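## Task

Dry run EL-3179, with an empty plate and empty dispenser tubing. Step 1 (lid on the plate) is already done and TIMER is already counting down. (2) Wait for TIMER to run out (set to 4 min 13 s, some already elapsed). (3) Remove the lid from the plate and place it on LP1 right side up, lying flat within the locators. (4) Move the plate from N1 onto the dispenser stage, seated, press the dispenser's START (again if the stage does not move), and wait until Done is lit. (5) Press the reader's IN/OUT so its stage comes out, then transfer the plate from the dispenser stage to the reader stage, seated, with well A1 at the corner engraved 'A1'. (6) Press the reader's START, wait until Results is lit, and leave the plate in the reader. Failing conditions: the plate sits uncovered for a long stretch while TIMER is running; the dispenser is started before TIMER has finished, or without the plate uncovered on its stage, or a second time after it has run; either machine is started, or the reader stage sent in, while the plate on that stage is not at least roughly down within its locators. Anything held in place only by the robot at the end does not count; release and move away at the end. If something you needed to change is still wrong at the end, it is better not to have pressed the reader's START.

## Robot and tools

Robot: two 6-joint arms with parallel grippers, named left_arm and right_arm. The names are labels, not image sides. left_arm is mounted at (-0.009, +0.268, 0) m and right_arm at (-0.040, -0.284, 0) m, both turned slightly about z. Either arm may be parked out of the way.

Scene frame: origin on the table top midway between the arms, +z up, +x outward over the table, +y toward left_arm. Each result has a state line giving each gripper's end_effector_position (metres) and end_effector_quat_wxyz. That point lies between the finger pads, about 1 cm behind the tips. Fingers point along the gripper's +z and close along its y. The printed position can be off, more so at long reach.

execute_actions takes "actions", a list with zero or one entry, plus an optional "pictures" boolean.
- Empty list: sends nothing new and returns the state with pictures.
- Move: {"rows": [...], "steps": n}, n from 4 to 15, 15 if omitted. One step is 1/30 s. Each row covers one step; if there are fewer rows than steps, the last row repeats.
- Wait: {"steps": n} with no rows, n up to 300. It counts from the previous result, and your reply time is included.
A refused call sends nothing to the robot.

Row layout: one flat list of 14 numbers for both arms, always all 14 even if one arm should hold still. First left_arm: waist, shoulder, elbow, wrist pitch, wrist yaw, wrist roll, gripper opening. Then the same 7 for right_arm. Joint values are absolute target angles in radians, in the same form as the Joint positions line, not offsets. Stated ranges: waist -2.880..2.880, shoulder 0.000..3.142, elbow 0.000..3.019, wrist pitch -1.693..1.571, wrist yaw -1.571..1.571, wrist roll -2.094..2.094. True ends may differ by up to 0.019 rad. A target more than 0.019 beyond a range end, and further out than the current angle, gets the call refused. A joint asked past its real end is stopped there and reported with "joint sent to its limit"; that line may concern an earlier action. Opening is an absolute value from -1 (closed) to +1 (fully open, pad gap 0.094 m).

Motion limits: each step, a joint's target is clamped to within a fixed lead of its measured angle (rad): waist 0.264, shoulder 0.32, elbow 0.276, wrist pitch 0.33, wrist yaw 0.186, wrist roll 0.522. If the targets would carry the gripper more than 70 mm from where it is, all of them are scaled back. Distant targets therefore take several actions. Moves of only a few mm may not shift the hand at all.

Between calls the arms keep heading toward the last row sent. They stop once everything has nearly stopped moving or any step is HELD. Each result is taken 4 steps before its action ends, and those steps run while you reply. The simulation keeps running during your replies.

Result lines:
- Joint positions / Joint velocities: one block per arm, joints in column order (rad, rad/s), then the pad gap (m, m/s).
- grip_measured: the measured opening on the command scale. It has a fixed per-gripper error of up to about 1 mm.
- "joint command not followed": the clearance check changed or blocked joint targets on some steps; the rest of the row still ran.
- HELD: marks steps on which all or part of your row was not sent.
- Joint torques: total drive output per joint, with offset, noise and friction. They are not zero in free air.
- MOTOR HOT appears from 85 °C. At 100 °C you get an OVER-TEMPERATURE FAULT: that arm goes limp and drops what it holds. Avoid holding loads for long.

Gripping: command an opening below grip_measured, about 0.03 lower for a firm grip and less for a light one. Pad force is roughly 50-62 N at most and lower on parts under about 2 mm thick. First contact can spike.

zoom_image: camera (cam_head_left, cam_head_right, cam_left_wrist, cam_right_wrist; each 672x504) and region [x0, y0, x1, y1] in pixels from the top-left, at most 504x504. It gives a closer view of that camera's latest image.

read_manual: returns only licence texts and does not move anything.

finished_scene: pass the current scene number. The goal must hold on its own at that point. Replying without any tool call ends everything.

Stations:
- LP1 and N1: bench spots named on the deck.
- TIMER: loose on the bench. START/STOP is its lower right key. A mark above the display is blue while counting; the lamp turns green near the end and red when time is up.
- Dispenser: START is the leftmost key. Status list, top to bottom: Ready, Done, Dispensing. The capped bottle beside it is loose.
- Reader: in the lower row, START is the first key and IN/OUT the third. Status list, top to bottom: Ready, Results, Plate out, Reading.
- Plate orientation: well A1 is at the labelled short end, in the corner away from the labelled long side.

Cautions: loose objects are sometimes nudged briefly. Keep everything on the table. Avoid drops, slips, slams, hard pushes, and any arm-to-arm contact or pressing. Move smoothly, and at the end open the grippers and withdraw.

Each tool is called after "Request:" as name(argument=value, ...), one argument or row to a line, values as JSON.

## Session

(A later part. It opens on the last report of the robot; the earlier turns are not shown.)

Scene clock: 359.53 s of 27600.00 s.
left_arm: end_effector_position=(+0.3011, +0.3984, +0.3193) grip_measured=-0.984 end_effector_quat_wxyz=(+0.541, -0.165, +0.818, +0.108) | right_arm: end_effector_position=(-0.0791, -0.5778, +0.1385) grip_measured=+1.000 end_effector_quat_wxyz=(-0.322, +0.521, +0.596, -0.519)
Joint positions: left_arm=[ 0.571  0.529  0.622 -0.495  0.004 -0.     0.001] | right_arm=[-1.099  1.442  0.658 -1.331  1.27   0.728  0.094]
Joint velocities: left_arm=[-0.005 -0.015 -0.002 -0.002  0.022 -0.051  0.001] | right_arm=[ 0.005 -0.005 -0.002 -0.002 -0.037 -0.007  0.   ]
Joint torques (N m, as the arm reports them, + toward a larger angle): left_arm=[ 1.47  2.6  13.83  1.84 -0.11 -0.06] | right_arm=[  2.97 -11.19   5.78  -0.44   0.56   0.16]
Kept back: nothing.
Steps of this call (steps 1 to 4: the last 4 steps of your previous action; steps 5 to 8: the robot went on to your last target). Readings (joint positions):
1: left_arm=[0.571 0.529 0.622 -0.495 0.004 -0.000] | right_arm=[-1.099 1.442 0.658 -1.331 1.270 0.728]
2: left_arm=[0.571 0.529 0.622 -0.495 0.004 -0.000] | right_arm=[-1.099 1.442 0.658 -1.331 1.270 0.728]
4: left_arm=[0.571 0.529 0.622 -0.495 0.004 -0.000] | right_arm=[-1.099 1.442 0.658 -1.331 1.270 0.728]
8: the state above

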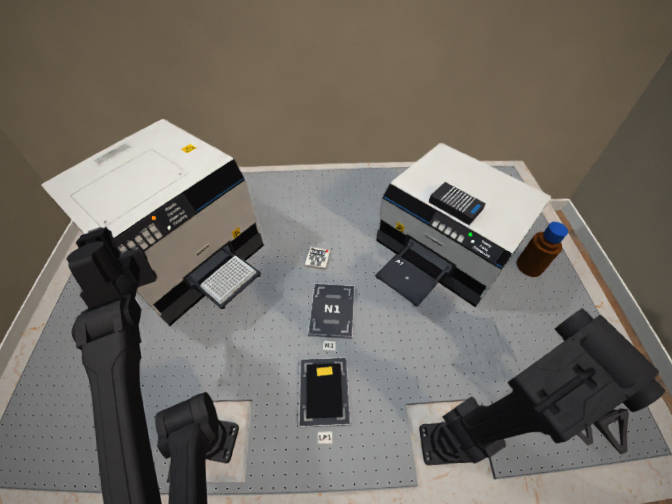

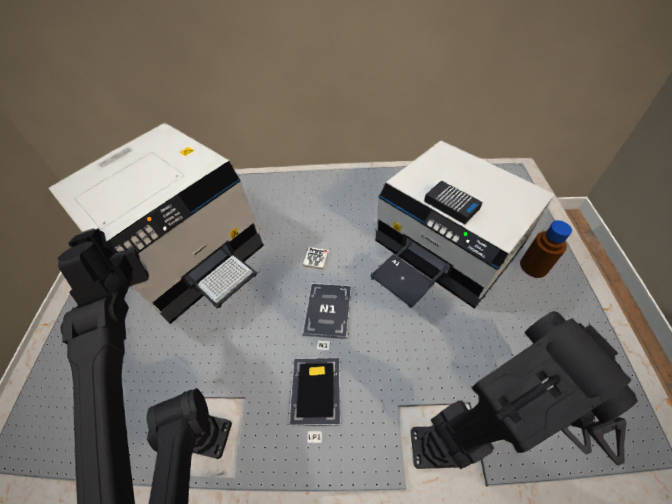

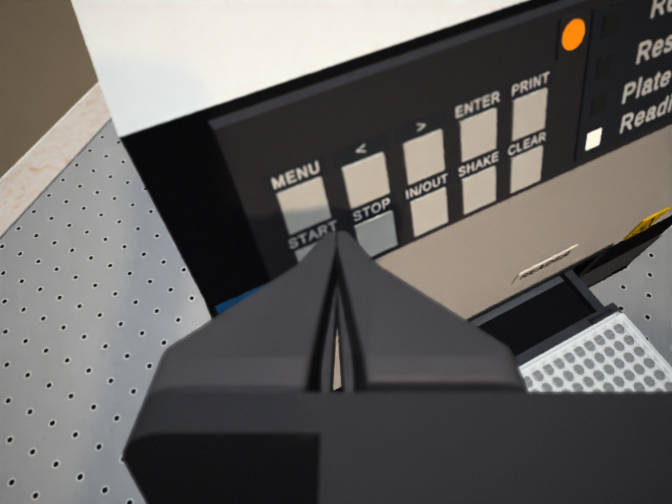

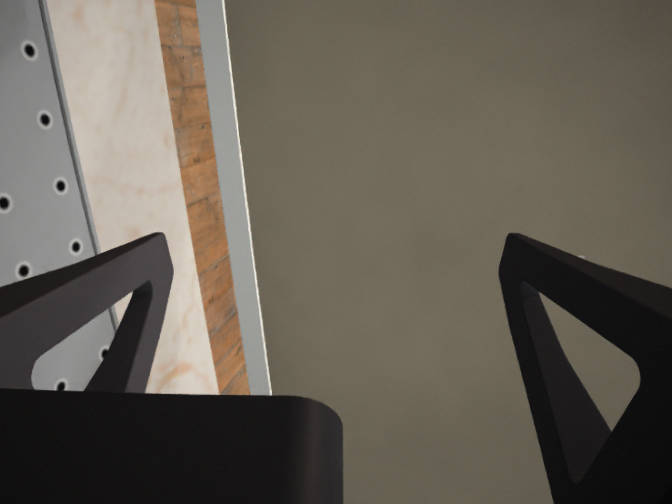

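Reading started and the stage is moving in. Retract and wait.

Request:
execute_actions(
  actions=[
    {"rows":[[0.580,0.550,0.645,-0.490,0.004,-0.010,-1,-1.1,1.43,0.65,-1.331,1.27,0.728,1],[0.580,0.540,0.645,-0.490,0.004,-0.010,-1,-1.1,1.43,0.65,-1.331,1.27,0.728,1],[0.580,0.530,0.645,-0.490,0.004,-0.010,-1,-1.1,1.43,0.65,-1.331,1.27,0.728,1],[0.580,0.520,0.645,-0.490,0.004,-0.010,-1,-1.1,1.43,0.65,-1.331,1.27,0.728,1],[0.580,0.510,0.645,-0.490,0.004,-0.010,-1,-1.1,1.43,0.65,-1.331,1.27,0.728,1],[0.580,0.499,0.645,-0.490,0.004,-0.010,-1,-1.1,1.43,0.65,-1.331,1.27,0.728,1],[0.580,0.487,0.645,-0.490,0.004,-0.010,-1,-1.1,1.43,0.65,-1.331,1.27,0.728,1],[0.580,0.474,0.645,-0.490,0.004,-0.010,-1,-1.1,1.43,0.65,-1.331,1.27,0.728,1],[0.580,0.460,0.645,-0.490,0.004,-0.010,-1,-1.1,1.43,0.65,-1.331,1.27,0.728,1],[0.580,0.445,0.645,-0.490,0.004,-0.010,-1,-1.1,1.43,0.65,-1.331,1.27,0.728,1],[0.580,0.429,0.645,-0.490,0.004,-0.010,-1,-1.1,1.43,0.65,-1.331,1.27,0.728,1],[0.580,0.413,0.645,-0.490,0.004,-0.010,-1,-1.1,1.43,0.65,-1.331,1.27,0.728,1],[0.580,0.397,0.645,-0.490,0.004,-0.010,-1,-1.1,1.43,0.65,-1.331,1.27,0.728,1],[0.580,0.381,0.645,-0.490,0.004,-0.010,-1,-1.1,1.43,0.65,-1.331,1.27,0.728,1],[0.580,0.365,0.645,-0.490,0.004,-0.010,-1,-1.1,1.43,0.65,-1.331,1.27,0.728,1]],"steps":15},
  ],
)

Request:
execute_actions(
  actions=[
    {"rows":[[0.580,0.350,0.642,-0.494,0.004,-0.010,-1,-1.1,1.43,0.65,-1.331,1.27,0.728,1],[0.580,0.336,0.639,-0.500,0.004,-0.010,-1,-1.1,1.43,0.65,-1.331,1.27,0.728,1],[0.580,0.323,0.636,-0.508,0.004,-0.010,-1,-1.1,1.43,0.65,-1.331,1.27,0.728,1],[0.580,0.311,0.633,-0.518,0.004,-0.010,-1,-1.1,1.43,0.65,-1.331,1.27,0.728,1],[0.580,0.300,0.630,-0.529,0.004,-0.010,-1,-1.1,1.43,0.65,-1.331,1.27,0.728,1],[0.580,0.291,0.630,-0.540,0.004,-0.010,-1,-1.1,1.43,0.65,-1.331,1.27,0.728,1],[0.580,0.284,0.630,-0.551,0.004,-0.010,-1,-1.1,1.43,0.65,-1.331,1.27,0.728,1],[0.580,0.278,0.630,-0.562,0.004,-0.010,-1,-1.1,1.43,0.65,-1.331,1.27,0.728,1],[0.580,0.274,0.630,-0.572,0.004,-0.010,-1,-1.1,1.43,0.65,-1.331,1.27,0.728,1],[0.580,0.271,0.630,-0.581,0.004,-0.010,-1,-1.1,1.43,0.65,-1.331,1.27,0.728,1],[0.580,0.270,0.630,-0.588,0.004,-0.010,-1,-1.1,1.43,0.65,-1.331,1.27,0.728,1],[0.580,0.270,0.630,-0.594,0.004,-0.010,-1,-1.1,1.43,0.65,-1.331,1.27,0.728,1],[0.580,0.270,0.630,-0.598,0.004,-0.010,-1,-1.1,1.43,0.65,-1.331,1.27,0.728,1],[0.580,0.270,0.630,-0.600,0.004,-0.010,-1,-1.1,1.43,0.65,-1.331,1.27,0.728,1]],"steps":15},
  ],
)

Request:
execute_actions(
  actions=[
    {"steps":300},
  ],
  pictures=true,
)

Scene clock: 360.63 s of 27600.00 s.
left_arm: end_effector_position=(+0.2919, +0.3943, +0.3351) grip_measured=-0.984 end_effector_quat_wxyz=(+0.562, -0.162, +0.804, +0.112) | right_arm: end_effector_position=(-0.0791, -0.5778, +0.1385) grip_measured=+1.000 end_effector_quat_wxyz=(-0.322, +0.521, +0.596, -0.519)
Joint positions: left_arm=[ 0.571  0.478  0.622 -0.495  0.005 -0.     0.001] | right_arm=[-1.099  1.442  0.658 -1.331  1.27   0.728  0.094]
Joint velocities: left_arm=[-0.005 -0.444  0.017 -0.007 -0.007  0.022 -0.   ] | right_arm=[ 0.005 -0.005 -0.002  0.002 -0.066  0.037  0.   ]
Joint torques (N m, as the arm reports them, + toward a larger angle): left_arm=[ 1.72 -1.37 13.91  1.89 -0.13 -0.06] | right_arm=[  2.98 -11.14   5.8   -0.46   0.56   0.16]
Steps of this call (steps 1 to 15: the robot went on to your last target; steps 16 to 22: nothing new was sent; steps 23 to 33: the first 11 steps of this action). Readings (joint positions):
23: left_arm=[0.571 0.529 0.622 -0.495 0.004 -0.000] | right_arm=[-1.099 1.442 0.658 -1.331 1.270 0.728]
24: left_arm=[0.571 0.529 0.622 -0.495 0.004 -0.000] | right_arm=[-1.099 1.442 0.658 -1.331 1.270 0.728]
26: left_arm=[0.571 0.528 0.622 -0.495 0.005 -0.000] | right_arm=[-1.099 1.442 0.658 -1.331 1.270 0.728]
30: left_arm=[0.571 0.512 0.622 -0.495 0.005 -0.000] | right_arm=[-1.099 1.442 0.658 -1.331 1.270 0.728]
33: the state above

Scene clock: 361.13 s of 27600.00 s.
left_arm: end_effector_position=(+0.2460, +0.3749, +0.3756) grip_measured=-0.984 end_effector_quat_wxyz=(+0.614, -0.154, +0.764, +0.123) | right_arm: end_effector_position=(-0.0791, -0.5778, +0.1385) grip_measured=+1.000 end_effector_quat_wxyz=(-0.322, +0.521, +0.596, -0.519)
Joint positions: left_arm=[ 0.571  0.277  0.622 -0.561  0.005 -0.     0.001] | right_arm=[-1.099  1.442  0.658 -1.331  1.27   0.728  0.094]
Joint velocities: left_arm=[ 0.005 -0.073  0.002 -0.271 -0.095  0.037  0.001] | right_arm=[-0.005  0.005 -0.012 -0.007  0.022 -0.007  0.   ]
Joint torques (N m, as the arm reports them, + toward a larger angle): left_arm=[ 1.49  2.3  12.05  1.46 -0.14 -0.07] | right_arm=[  3.   -11.15   5.79  -0.46   0.56   0.16]
Steps of this call (steps 1 to 4: the last 4 steps of your previous action; steps 5 to 15: the first 11 steps of this action). Readings (joint positions):
5: left_arm=[0.571 0.387 0.622 -0.495 0.005 -0.000] | right_arm=[-1.099 1.442 0.658 -1.331 1.270 0.728]
6: left_arm=[0.571 0.369 0.622 -0.495 0.005 -0.000] | right_arm=[-1.099 1.442 0.658 -1.331 1.270 0.728]
8: left_arm=[0.571 0.337 0.622 -0.498 0.005 -0.000] | right_arm=[-1.099 1.442 0.658 -1.331 1.270 0.728]
12: left_arm=[0.571 0.292 0.622 -0.531 0.005 -0.000] | right_arm=[-1.099 1.442 0.658 -1.331 1.270 0.728]
15: the state above

Scene clock: 371.13 s of 27600.00 s.
left_arm: end_effector_position=(+0.2441, +0.3741, +0.3690) grip_measured=-0.984 end_effector_quat_wxyz=(+0.604, -0.155, +0.773, +0.120) | right_arm: end_effector_position=(-0.0791, -0.5778, +0.1385) grip_measured=+1.000 end_effector_quat_wxyz=(-0.322, +0.521, +0.596, -0.519)
Joint positions: left_arm=[ 0.571  0.276  0.622 -0.591  0.005 -0.     0.001] | right_arm=[-1.099  1.442  0.658 -1.331  1.27   0.728  0.094]
Joint velocities: left_arm=[-0.005 -0.015 -0.007 -0.002 -0.051 -0.022  0.001] | right_arm=[ 0.005 -0.015  0.002  0.017  0.051  0.022  0.   ]
Joint torques (N m, as the arm reports them, + toward a larger angle): left_arm=[ 1.68  2.4  12.05  1.35 -0.14 -0.06] | right_arm=[  3.03 -11.08   5.79  -0.48   0.56   0.16]
Kept back: nothing.
Steps of this call (steps 1 to 4: the last 4 steps of your previous action; steps 5 to 30: the robot went on to your last target; steps 31 to 300: nothing new was sent). Readings (joint positions):
1: left_arm=[0.571 0.276 0.622 -0.570 0.005 -0.000] | right_arm=[-1.099 1.442 0.658 -1.331 1.270 0.728]
2: left_arm=[0.571 0.276 0.622 -0.576 0.005 -0.000] | right_arm=[-1.099 1.442 0.658 -1.331 1.270 0.728]
4: left_arm=[0.571 0.276 0.622 -0.586 0.005 -0.000] | right_arm=[-1.099 1.442 0.658 -1.331 1.270 0.728]
8: left_arm=[0.571 0.276 0.622 -0.590 0.005 -0.000] | right_arm=[-1.099 1.442 0.658 -1.331 1.270 0.728]
300: the state above
All arms were judged still, so your last target was given up. Only a new action makes them travel on or press farther. Fingers that are still opening or closing keep moving.

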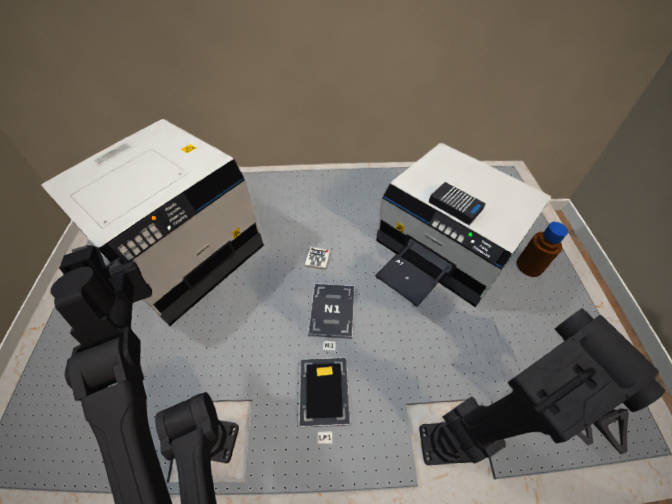

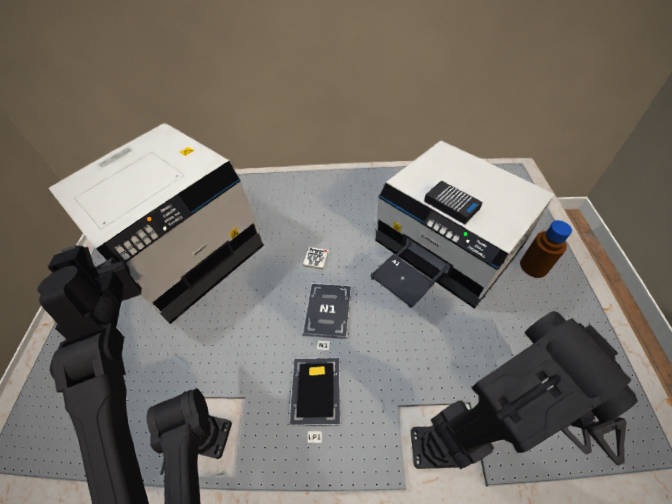

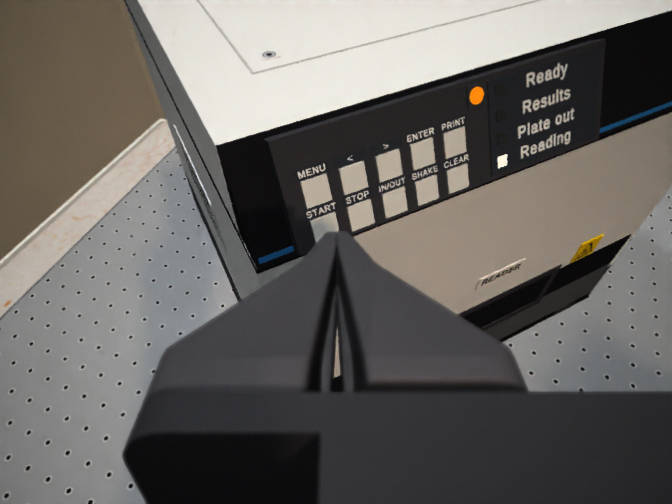

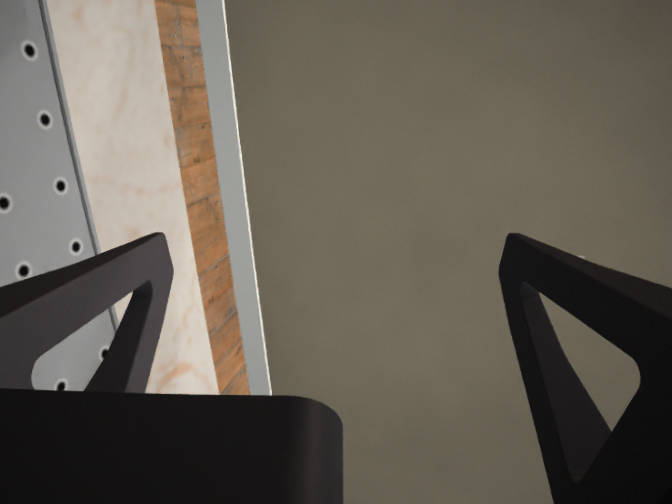

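Request:
execute_actions(
  actions=[],
)

Scene clock: 371.87 s of 27600.00 s.
left_arm: end_effector_position=(+0.2441, +0.3741, +0.3690) grip_measured=-0.984 end_effector_quat_wxyz=(+0.604, -0.155, +0.773, +0.120) | right_arm: end_effector_position=(-0.0791, -0.5778, +0.1385) grip_measured=+1.000 end_effector_quat_wxyz=(-0.322, +0.521, +0.596, -0.519)
Joint positions: left_arm=[ 0.571  0.276  0.622 -0.591  0.005 -0.     0.001] | right_arm=[-1.099  1.442  0.658 -1.331  1.27   0.728  0.094]
Joint velocities: left_arm=[-0.005 -0.015  0.007 -0.007  0.022  0.022  0.001] | right_arm=[-0.015  0.005 -0.002  0.007  0.007  0.037  0.   ]
Joint torques (N m, as the arm reports them, + toward a larger angle): left_arm=[ 1.49  2.4  12.09  1.35 -0.12 -0.06] | right_arm=[  3.03 -11.11   5.8   -0.44   0.55   0.16]
Kept back: nothing.
Steps of this call (steps 1 to 22: nothing new was sent). Readings (joint positions):
1: left_arm=[0.571 0.276 0.622 -0.591 0.005 -0.000] | right_arm=[-1.099 1.442 0.658 -1.331 1.270 0.728]
2: left_arm=[0.571 0.276 0.622 -0.591 0.005 -0.000] | right_arm=[-1.099 1.442 0.658 -1.331 1.270 0.728]
4: left_arm=[0.571 0.276 0.622 -0.591 0.005 -0.000] | right_arm=[-1.099 1.442 0.658 -1.331 1.270 0.728]
8: left_arm=[0.571 0.276 0.622 -0.591 0.005 -0.000] | right_arm=[-1.099 1.442 0.658 -1.331 1.270 0.728]
22: the state above

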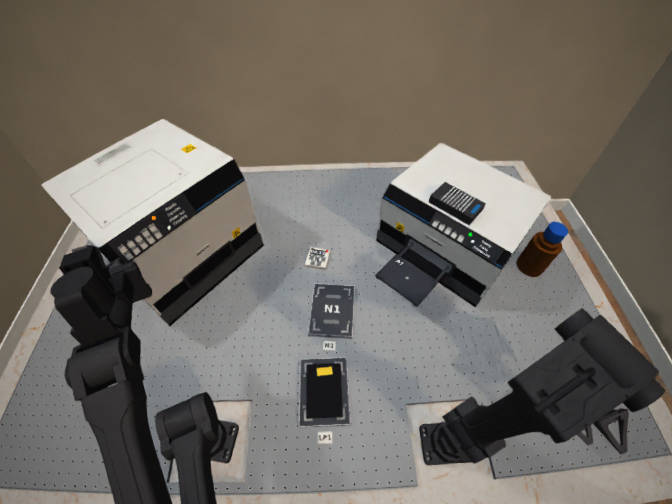

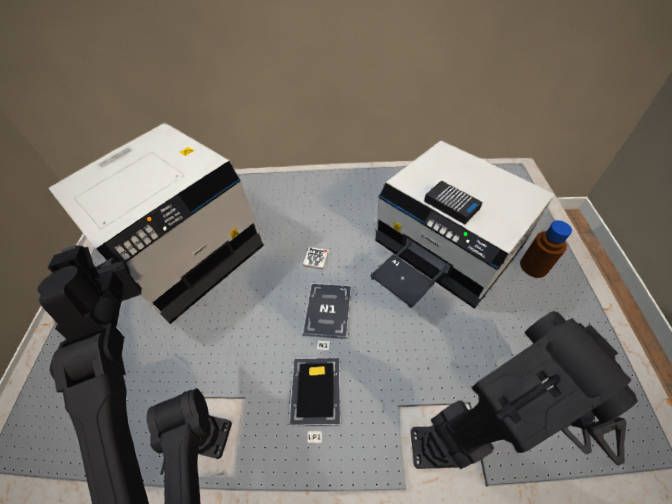

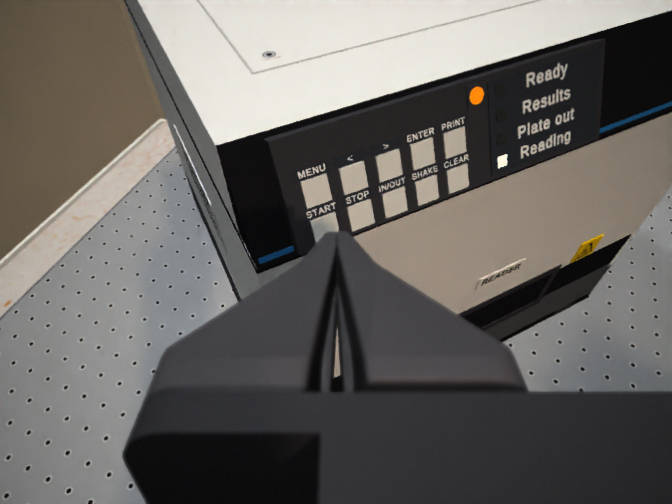

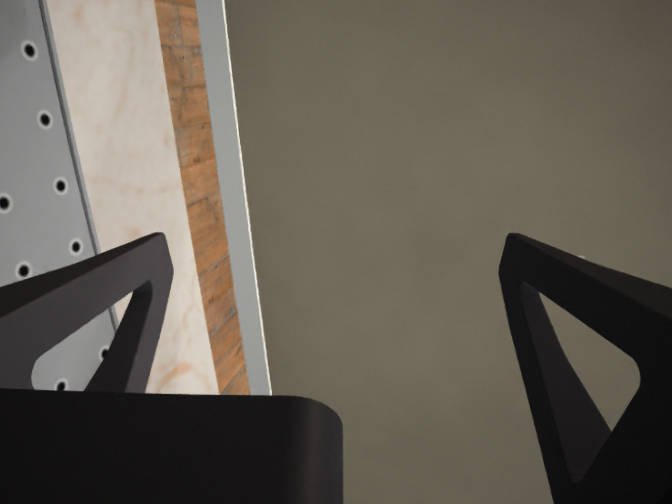

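Request:
execute_actions(
  actions=[
    {"steps":150},
  ],
  pictures=true,
)

Scene clock: 376.87 s of 27600.00 s.
left_arm: end_effector_position=(+0.2441, +0.3741, +0.3690) grip_measured=-0.984 end_effector_quat_wxyz=(+0.604, -0.155, +0.773, +0.120) | right_arm: end_effector_position=(-0.0791, -0.5778, +0.1385) grip_measured=+1.000 end_effector_quat_wxyz=(-0.322, +0.521, +0.596, -0.519)
Joint positions: left_arm=[ 0.571  0.276  0.622 -0.591  0.005 -0.     0.001] | right_arm=[-1.099  1.442  0.658 -1.331  1.27   0.728  0.094]
Joint velocities: left_arm=[-0.005  0.015 -0.022  0.002 -0.007 -0.037 -0.   ] | right_arm=[-0.005  0.005 -0.007 -0.002  0.022 -0.081  0.   ]
Joint torques (N m, as the arm reports them, + toward a larger angle): left_arm=[ 1.61  2.14 12.03  1.42 -0.14 -0.05] | right_arm=[  2.99 -11.06   5.78  -0.47   0.55   0.16]
Kept back: nothing.
Steps of this call (steps 1 to 150: nothing new was sent). Readings (joint positions):
1: left_arm=[0.571 0.276 0.622 -0.591 0.005 -0.000] | right_arm=[-1.099 1.442 0.658 -1.331 1.270 0.728]
2: left_arm=[0.571 0.276 0.622 -0.591 0.005 -0.000] | right_arm=[-1.099 1.442 0.658 -1.331 1.270 0.728]
4: left_arm=[0.571 0.276 0.622 -0.591 0.005 -0.000] | right_arm=[-1.099 1.442 0.658 -1.331 1.270 0.728]
8: left_arm=[0.571 0.276 0.622 -0.591 0.005 -0.000] | right_arm=[-1.099 1.442 0.658 -1.331 1.270 0.728]
150: the state above

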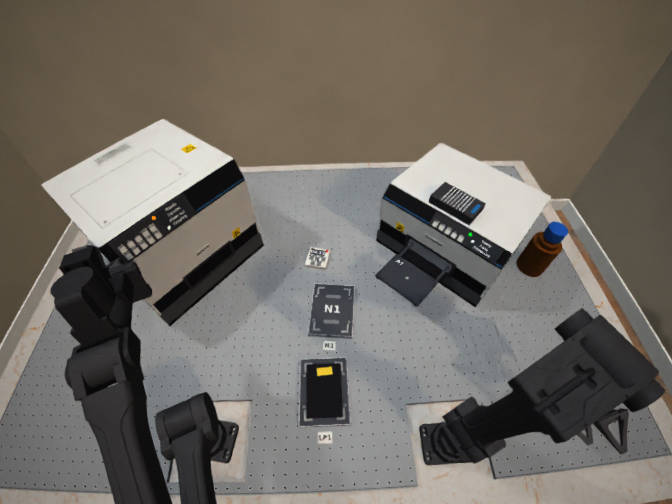

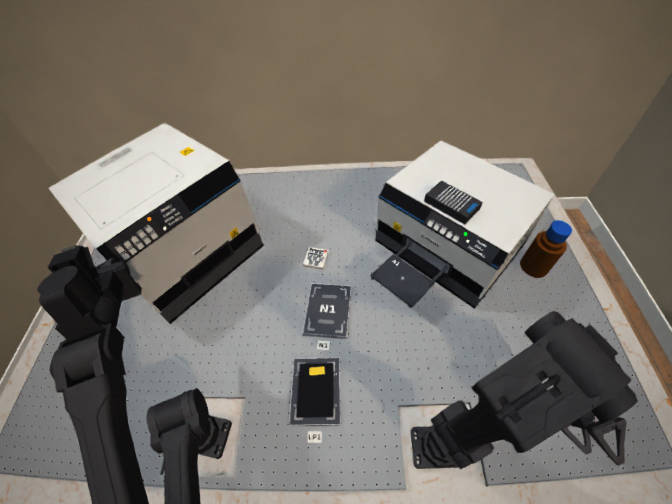

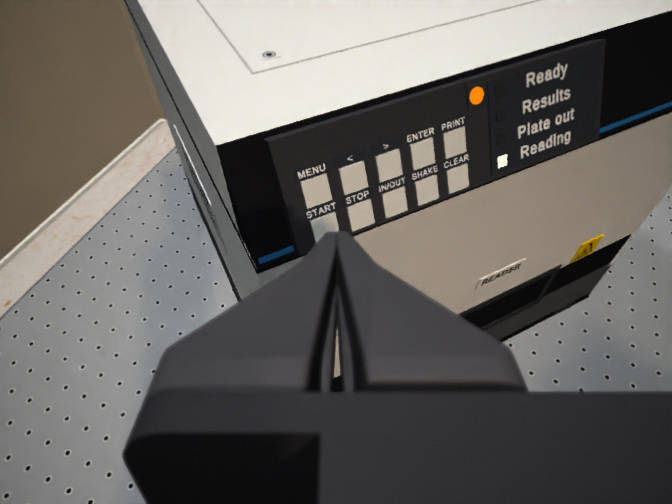

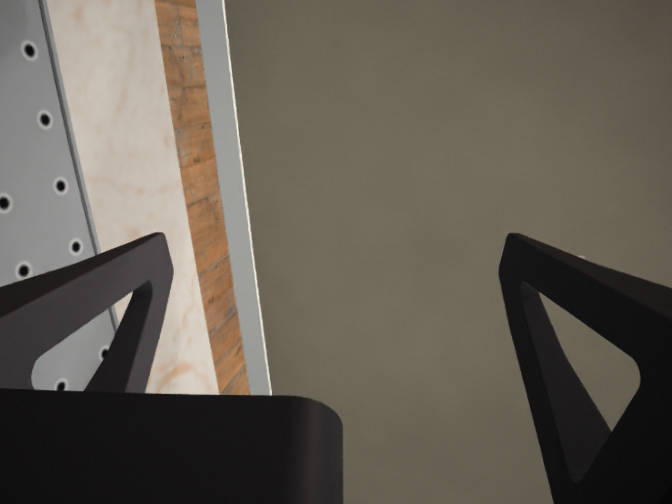

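Request:
execute_actions(
  actions=[
    {"steps":150},
  ],
  pictures=true,
)

Scene clock: 381.87 s of 27600.00 s.
left_arm: end_effector_position=(+0.2441, +0.3741, +0.3690) grip_measured=-0.984 end_effector_quat_wxyz=(+0.604, -0.155, +0.773, +0.120) | right_arm: end_effector_position=(-0.0791, -0.5778, +0.1385) grip_measured=+1.000 end_effector_quat_wxyz=(-0.322, +0.521, +0.596, -0.519)
Joint positions: left_arm=[ 0.571  0.276  0.622 -0.591  0.005 -0.     0.001] | right_arm=[-1.099  1.442  0.658 -1.331  1.27   0.728  0.094]
Joint velocities: left_arm=[ 0.005  0.005  0.012 -0.002 -0.007  0.022  0.001] | right_arm=[ 0.005  0.005 -0.012 -0.002 -0.066  0.007  0.   ]
Joint torques (N m, as the arm reports them, + toward a larger angle): left_arm=[ 1.51  2.24 12.11  1.34 -0.13 -0.06] | right_arm=[  2.98 -11.1    5.79  -0.47   0.56   0.16]
Kept back: nothing.
Steps of this call (steps 1 to 150: nothing new was sent). Readings (joint positions):
1: left_arm=[0.571 0.276 0.622 -0.591 0.005 -0.000] | right_arm=[-1.099 1.442 0.658 -1.331 1.270 0.728]
2: left_arm=[0.571 0.276 0.622 -0.591 0.005 -0.000] | right_arm=[-1.099 1.442 0.658 -1.331 1.270 0.728]
4: left_arm=[0.571 0.276 0.622 -0.591 0.005 -0.000] | right_arm=[-1.099 1.442 0.658 -1.331 1.270 0.728]
8: left_arm=[0.571 0.276 0.622 -0.591 0.005 -0.000] | right_arm=[-1.099 1.442 0.658 -1.331 1.270 0.728]
150: the state above

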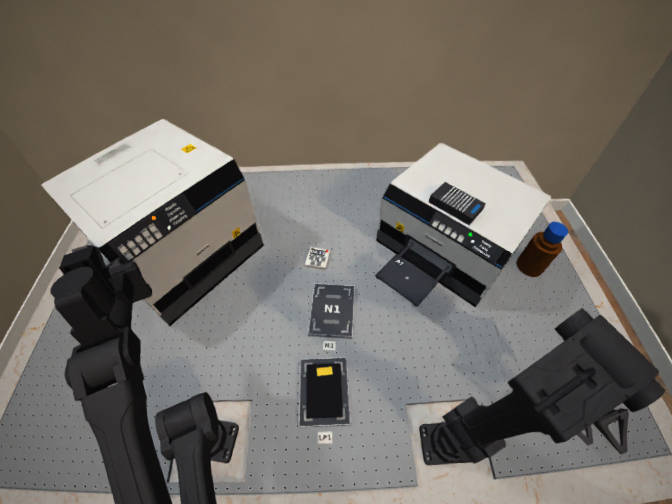

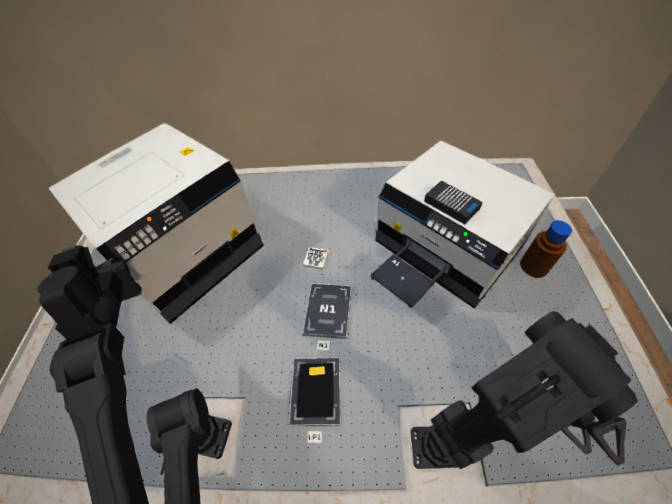

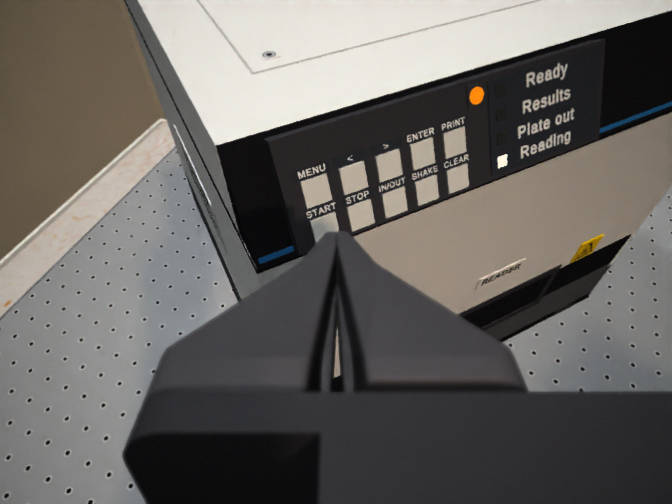

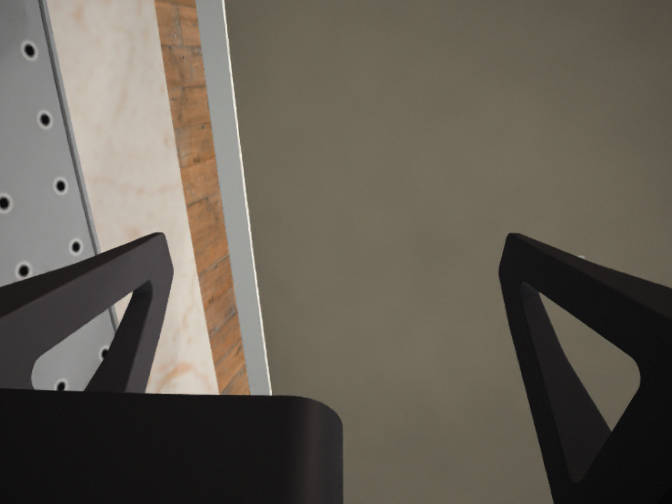

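Request:
execute_actions(
  actions=[
    {"steps":120},
  ],
  pictures=true,
)

Scene clock: 385.87 s of 27600.00 s.
left_arm: end_effector_position=(+0.2441, +0.3741, +0.3690) grip_measured=-0.984 end_effector_quat_wxyz=(+0.604, -0.155, +0.773, +0.120) | right_arm: end_effector_position=(-0.0791, -0.5778, +0.1385) grip_measured=+1.000 end_effector_quat_wxyz=(-0.322, +0.521, +0.596, -0.519)
Joint positions: left_arm=[ 0.571  0.276  0.622 -0.591  0.005 -0.     0.001] | right_arm=[-1.099  1.442  0.658 -1.331  1.27   0.728  0.094]
Joint velocities: left_arm=[-0.005  0.005  0.002 -0.027 -0.037  0.022 -0.   ] | right_arm=[ 0.005 -0.015 -0.012 -0.002 -0.007  0.051  0.   ]
Joint torques (N m, as the arm reports them, + toward a larger angle): left_arm=[ 1.54  2.25 12.05  1.33 -0.14 -0.07] | right_arm=[  3.05 -11.15   5.79  -0.44   0.55   0.16]
Kept back: nothing.
Steps of this call (steps 1 to 120: nothing new was sent). Readings (joint positions):
1: left_arm=[0.571 0.276 0.622 -0.591 0.005 -0.000] | right_arm=[-1.099 1.442 0.658 -1.331 1.270 0.728]
2: left_arm=[0.571 0.276 0.622 -0.591 0.005 -0.000] | right_arm=[-1.099 1.442 0.658 -1.331 1.270 0.728]
4: left_arm=[0.571 0.276 0.622 -0.591 0.005 -0.000] | right_arm=[-1.099 1.442 0.658 -1.331 1.270 0.728]
8: left_arm=[0.571 0.276 0.622 -0.591 0.005 -0.000] | right_arm=[-1.099 1.442 0.658 -1.331 1.270 0.728]
120: the state above

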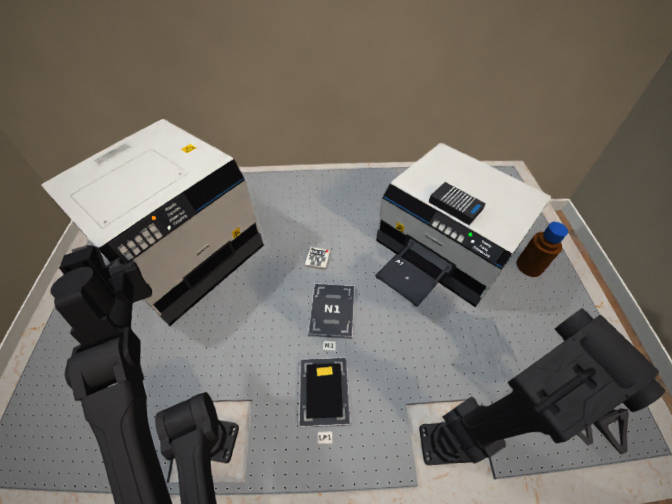

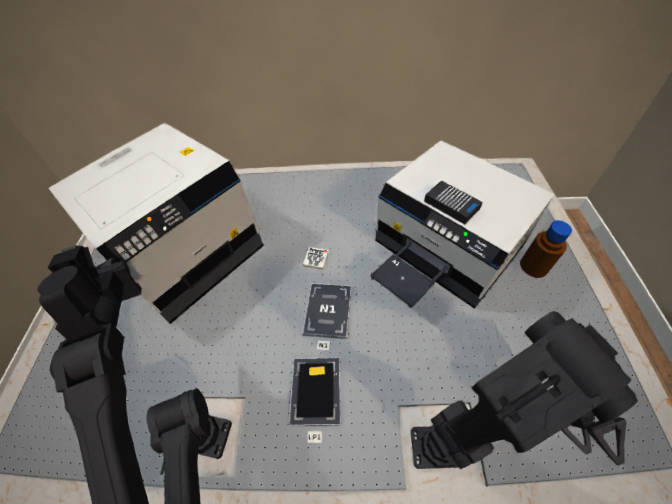

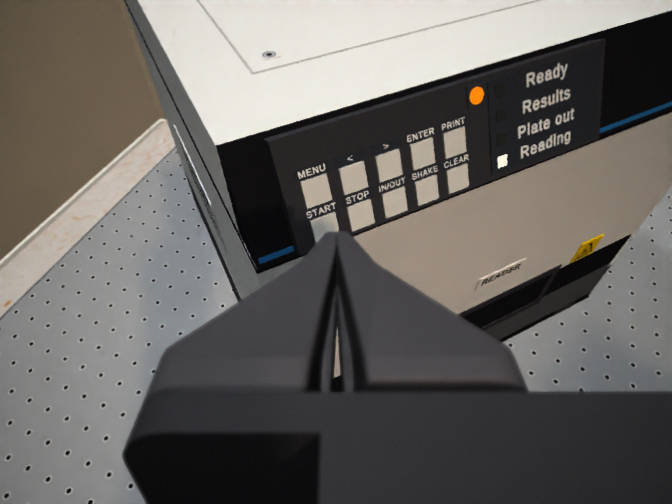

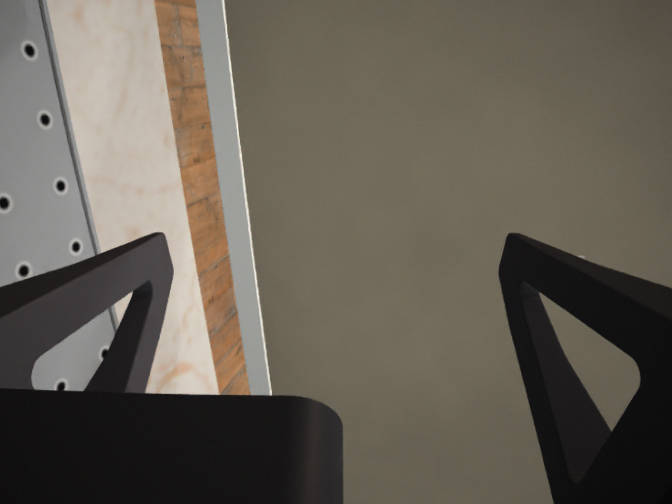

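Request:
execute_actions(
  actions=[
    {"steps":90},
  ],
  pictures=true,
)

Scene clock: 388.87 s of 27600.00 s.
left_arm: end_effector_position=(+0.2441, +0.3741, +0.3690) grip_measured=-0.984 end_effector_quat_wxyz=(+0.604, -0.155, +0.773, +0.120) | right_arm: end_effector_position=(-0.0791, -0.5778, +0.1385) grip_measured=+1.000 end_effector_quat_wxyz=(-0.322, +0.521, +0.596, -0.519)
Joint positions: left_arm=[ 0.571  0.276  0.622 -0.591  0.005 -0.     0.001] | right_arm=[-1.099  1.442  0.658 -1.331  1.27   0.728  0.094]
Joint velocities: left_arm=[ 0.005  0.005 -0.012  0.027 -0.022  0.066  0.   ] | right_arm=[ 0.005 -0.005  0.007 -0.007  0.066  0.081  0.   ]
Joint torques (N m, as the arm reports them, + toward a larger angle): left_arm=[ 1.36  2.5  12.06  1.34 -0.13 -0.06] | right_arm=[  2.97 -11.14   5.79  -0.46   0.56   0.16]
Kept back: nothing.
Steps of this call (steps 1 to 90: nothing new was sent). Readings (joint positions):
1: left_arm=[0.571 0.276 0.622 -0.591 0.005 -0.000] | right_arm=[-1.099 1.442 0.658 -1.331 1.270 0.728]
2: left_arm=[0.571 0.276 0.622 -0.591 0.005 -0.000] | right_arm=[-1.099 1.442 0.658 -1.331 1.270 0.728]
4: left_arm=[0.571 0.276 0.622 -0.591 0.005 -0.000] | right_arm=[-1.099 1.442 0.658 -1.331 1.270 0.728]
8: left_arm=[0.571 0.276 0.622 -0.591 0.005 -0.000] | right_arm=[-1.099 1.442 0.658 -1.331 1.270 0.728]
90: the state above

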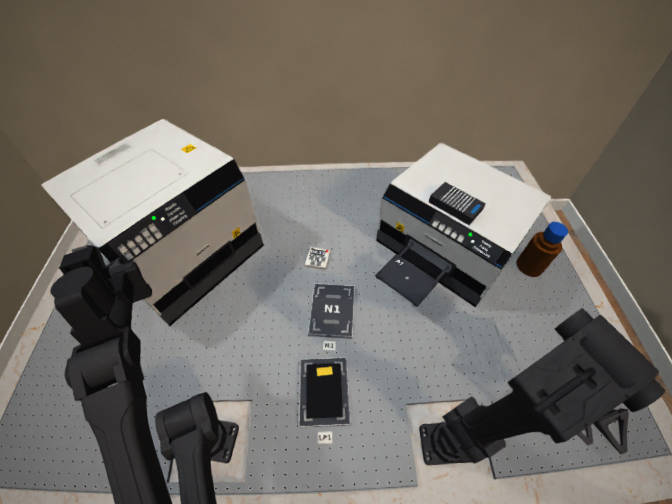

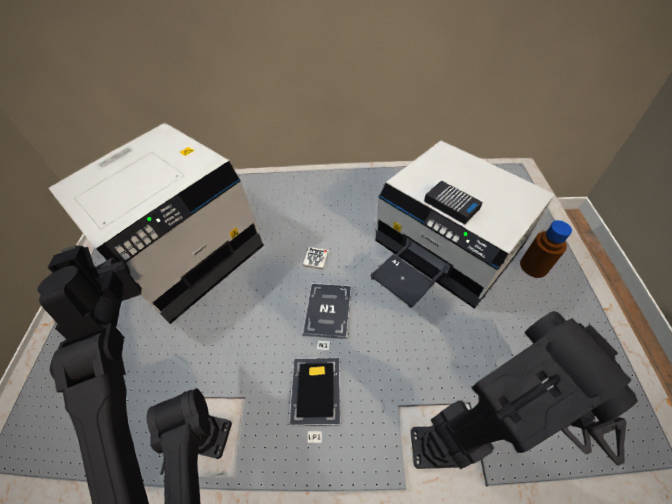

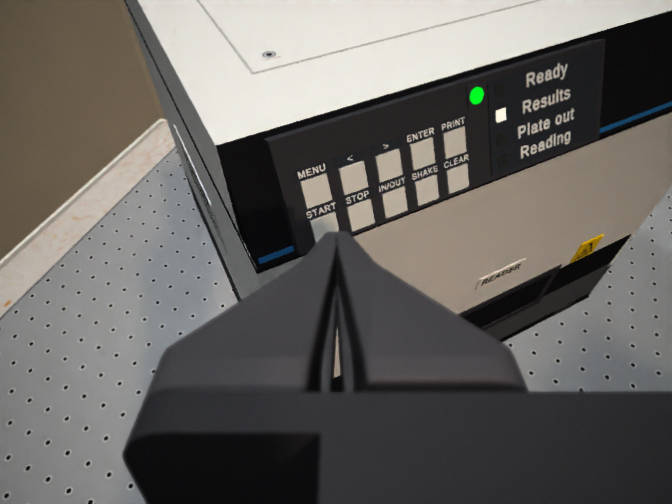

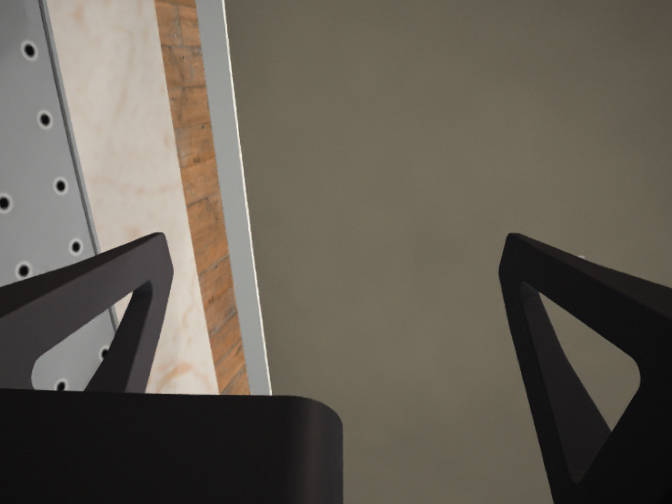

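Results is lit (green lamp). Quick check of the lid on LP1.

Request:
zoom_image(
  camera="cam_head_left",
  region=[270, 340, 380, 450],
)

Region (270, 340, 380, 450) of cam_head_left's 672x504 image, scaled by 4.582, with more detail than that image has.

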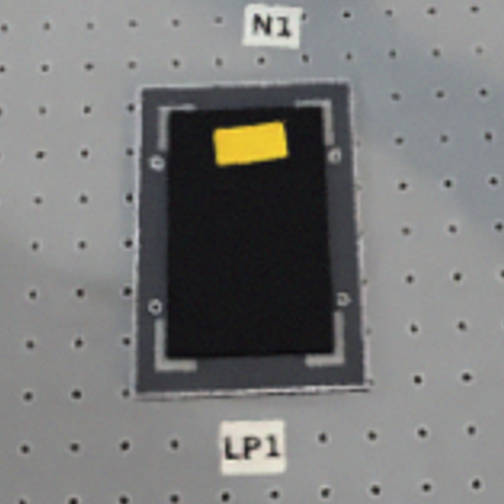

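Request:
finished_scene(
  scene=2,
)

The scene is finished: the task was done.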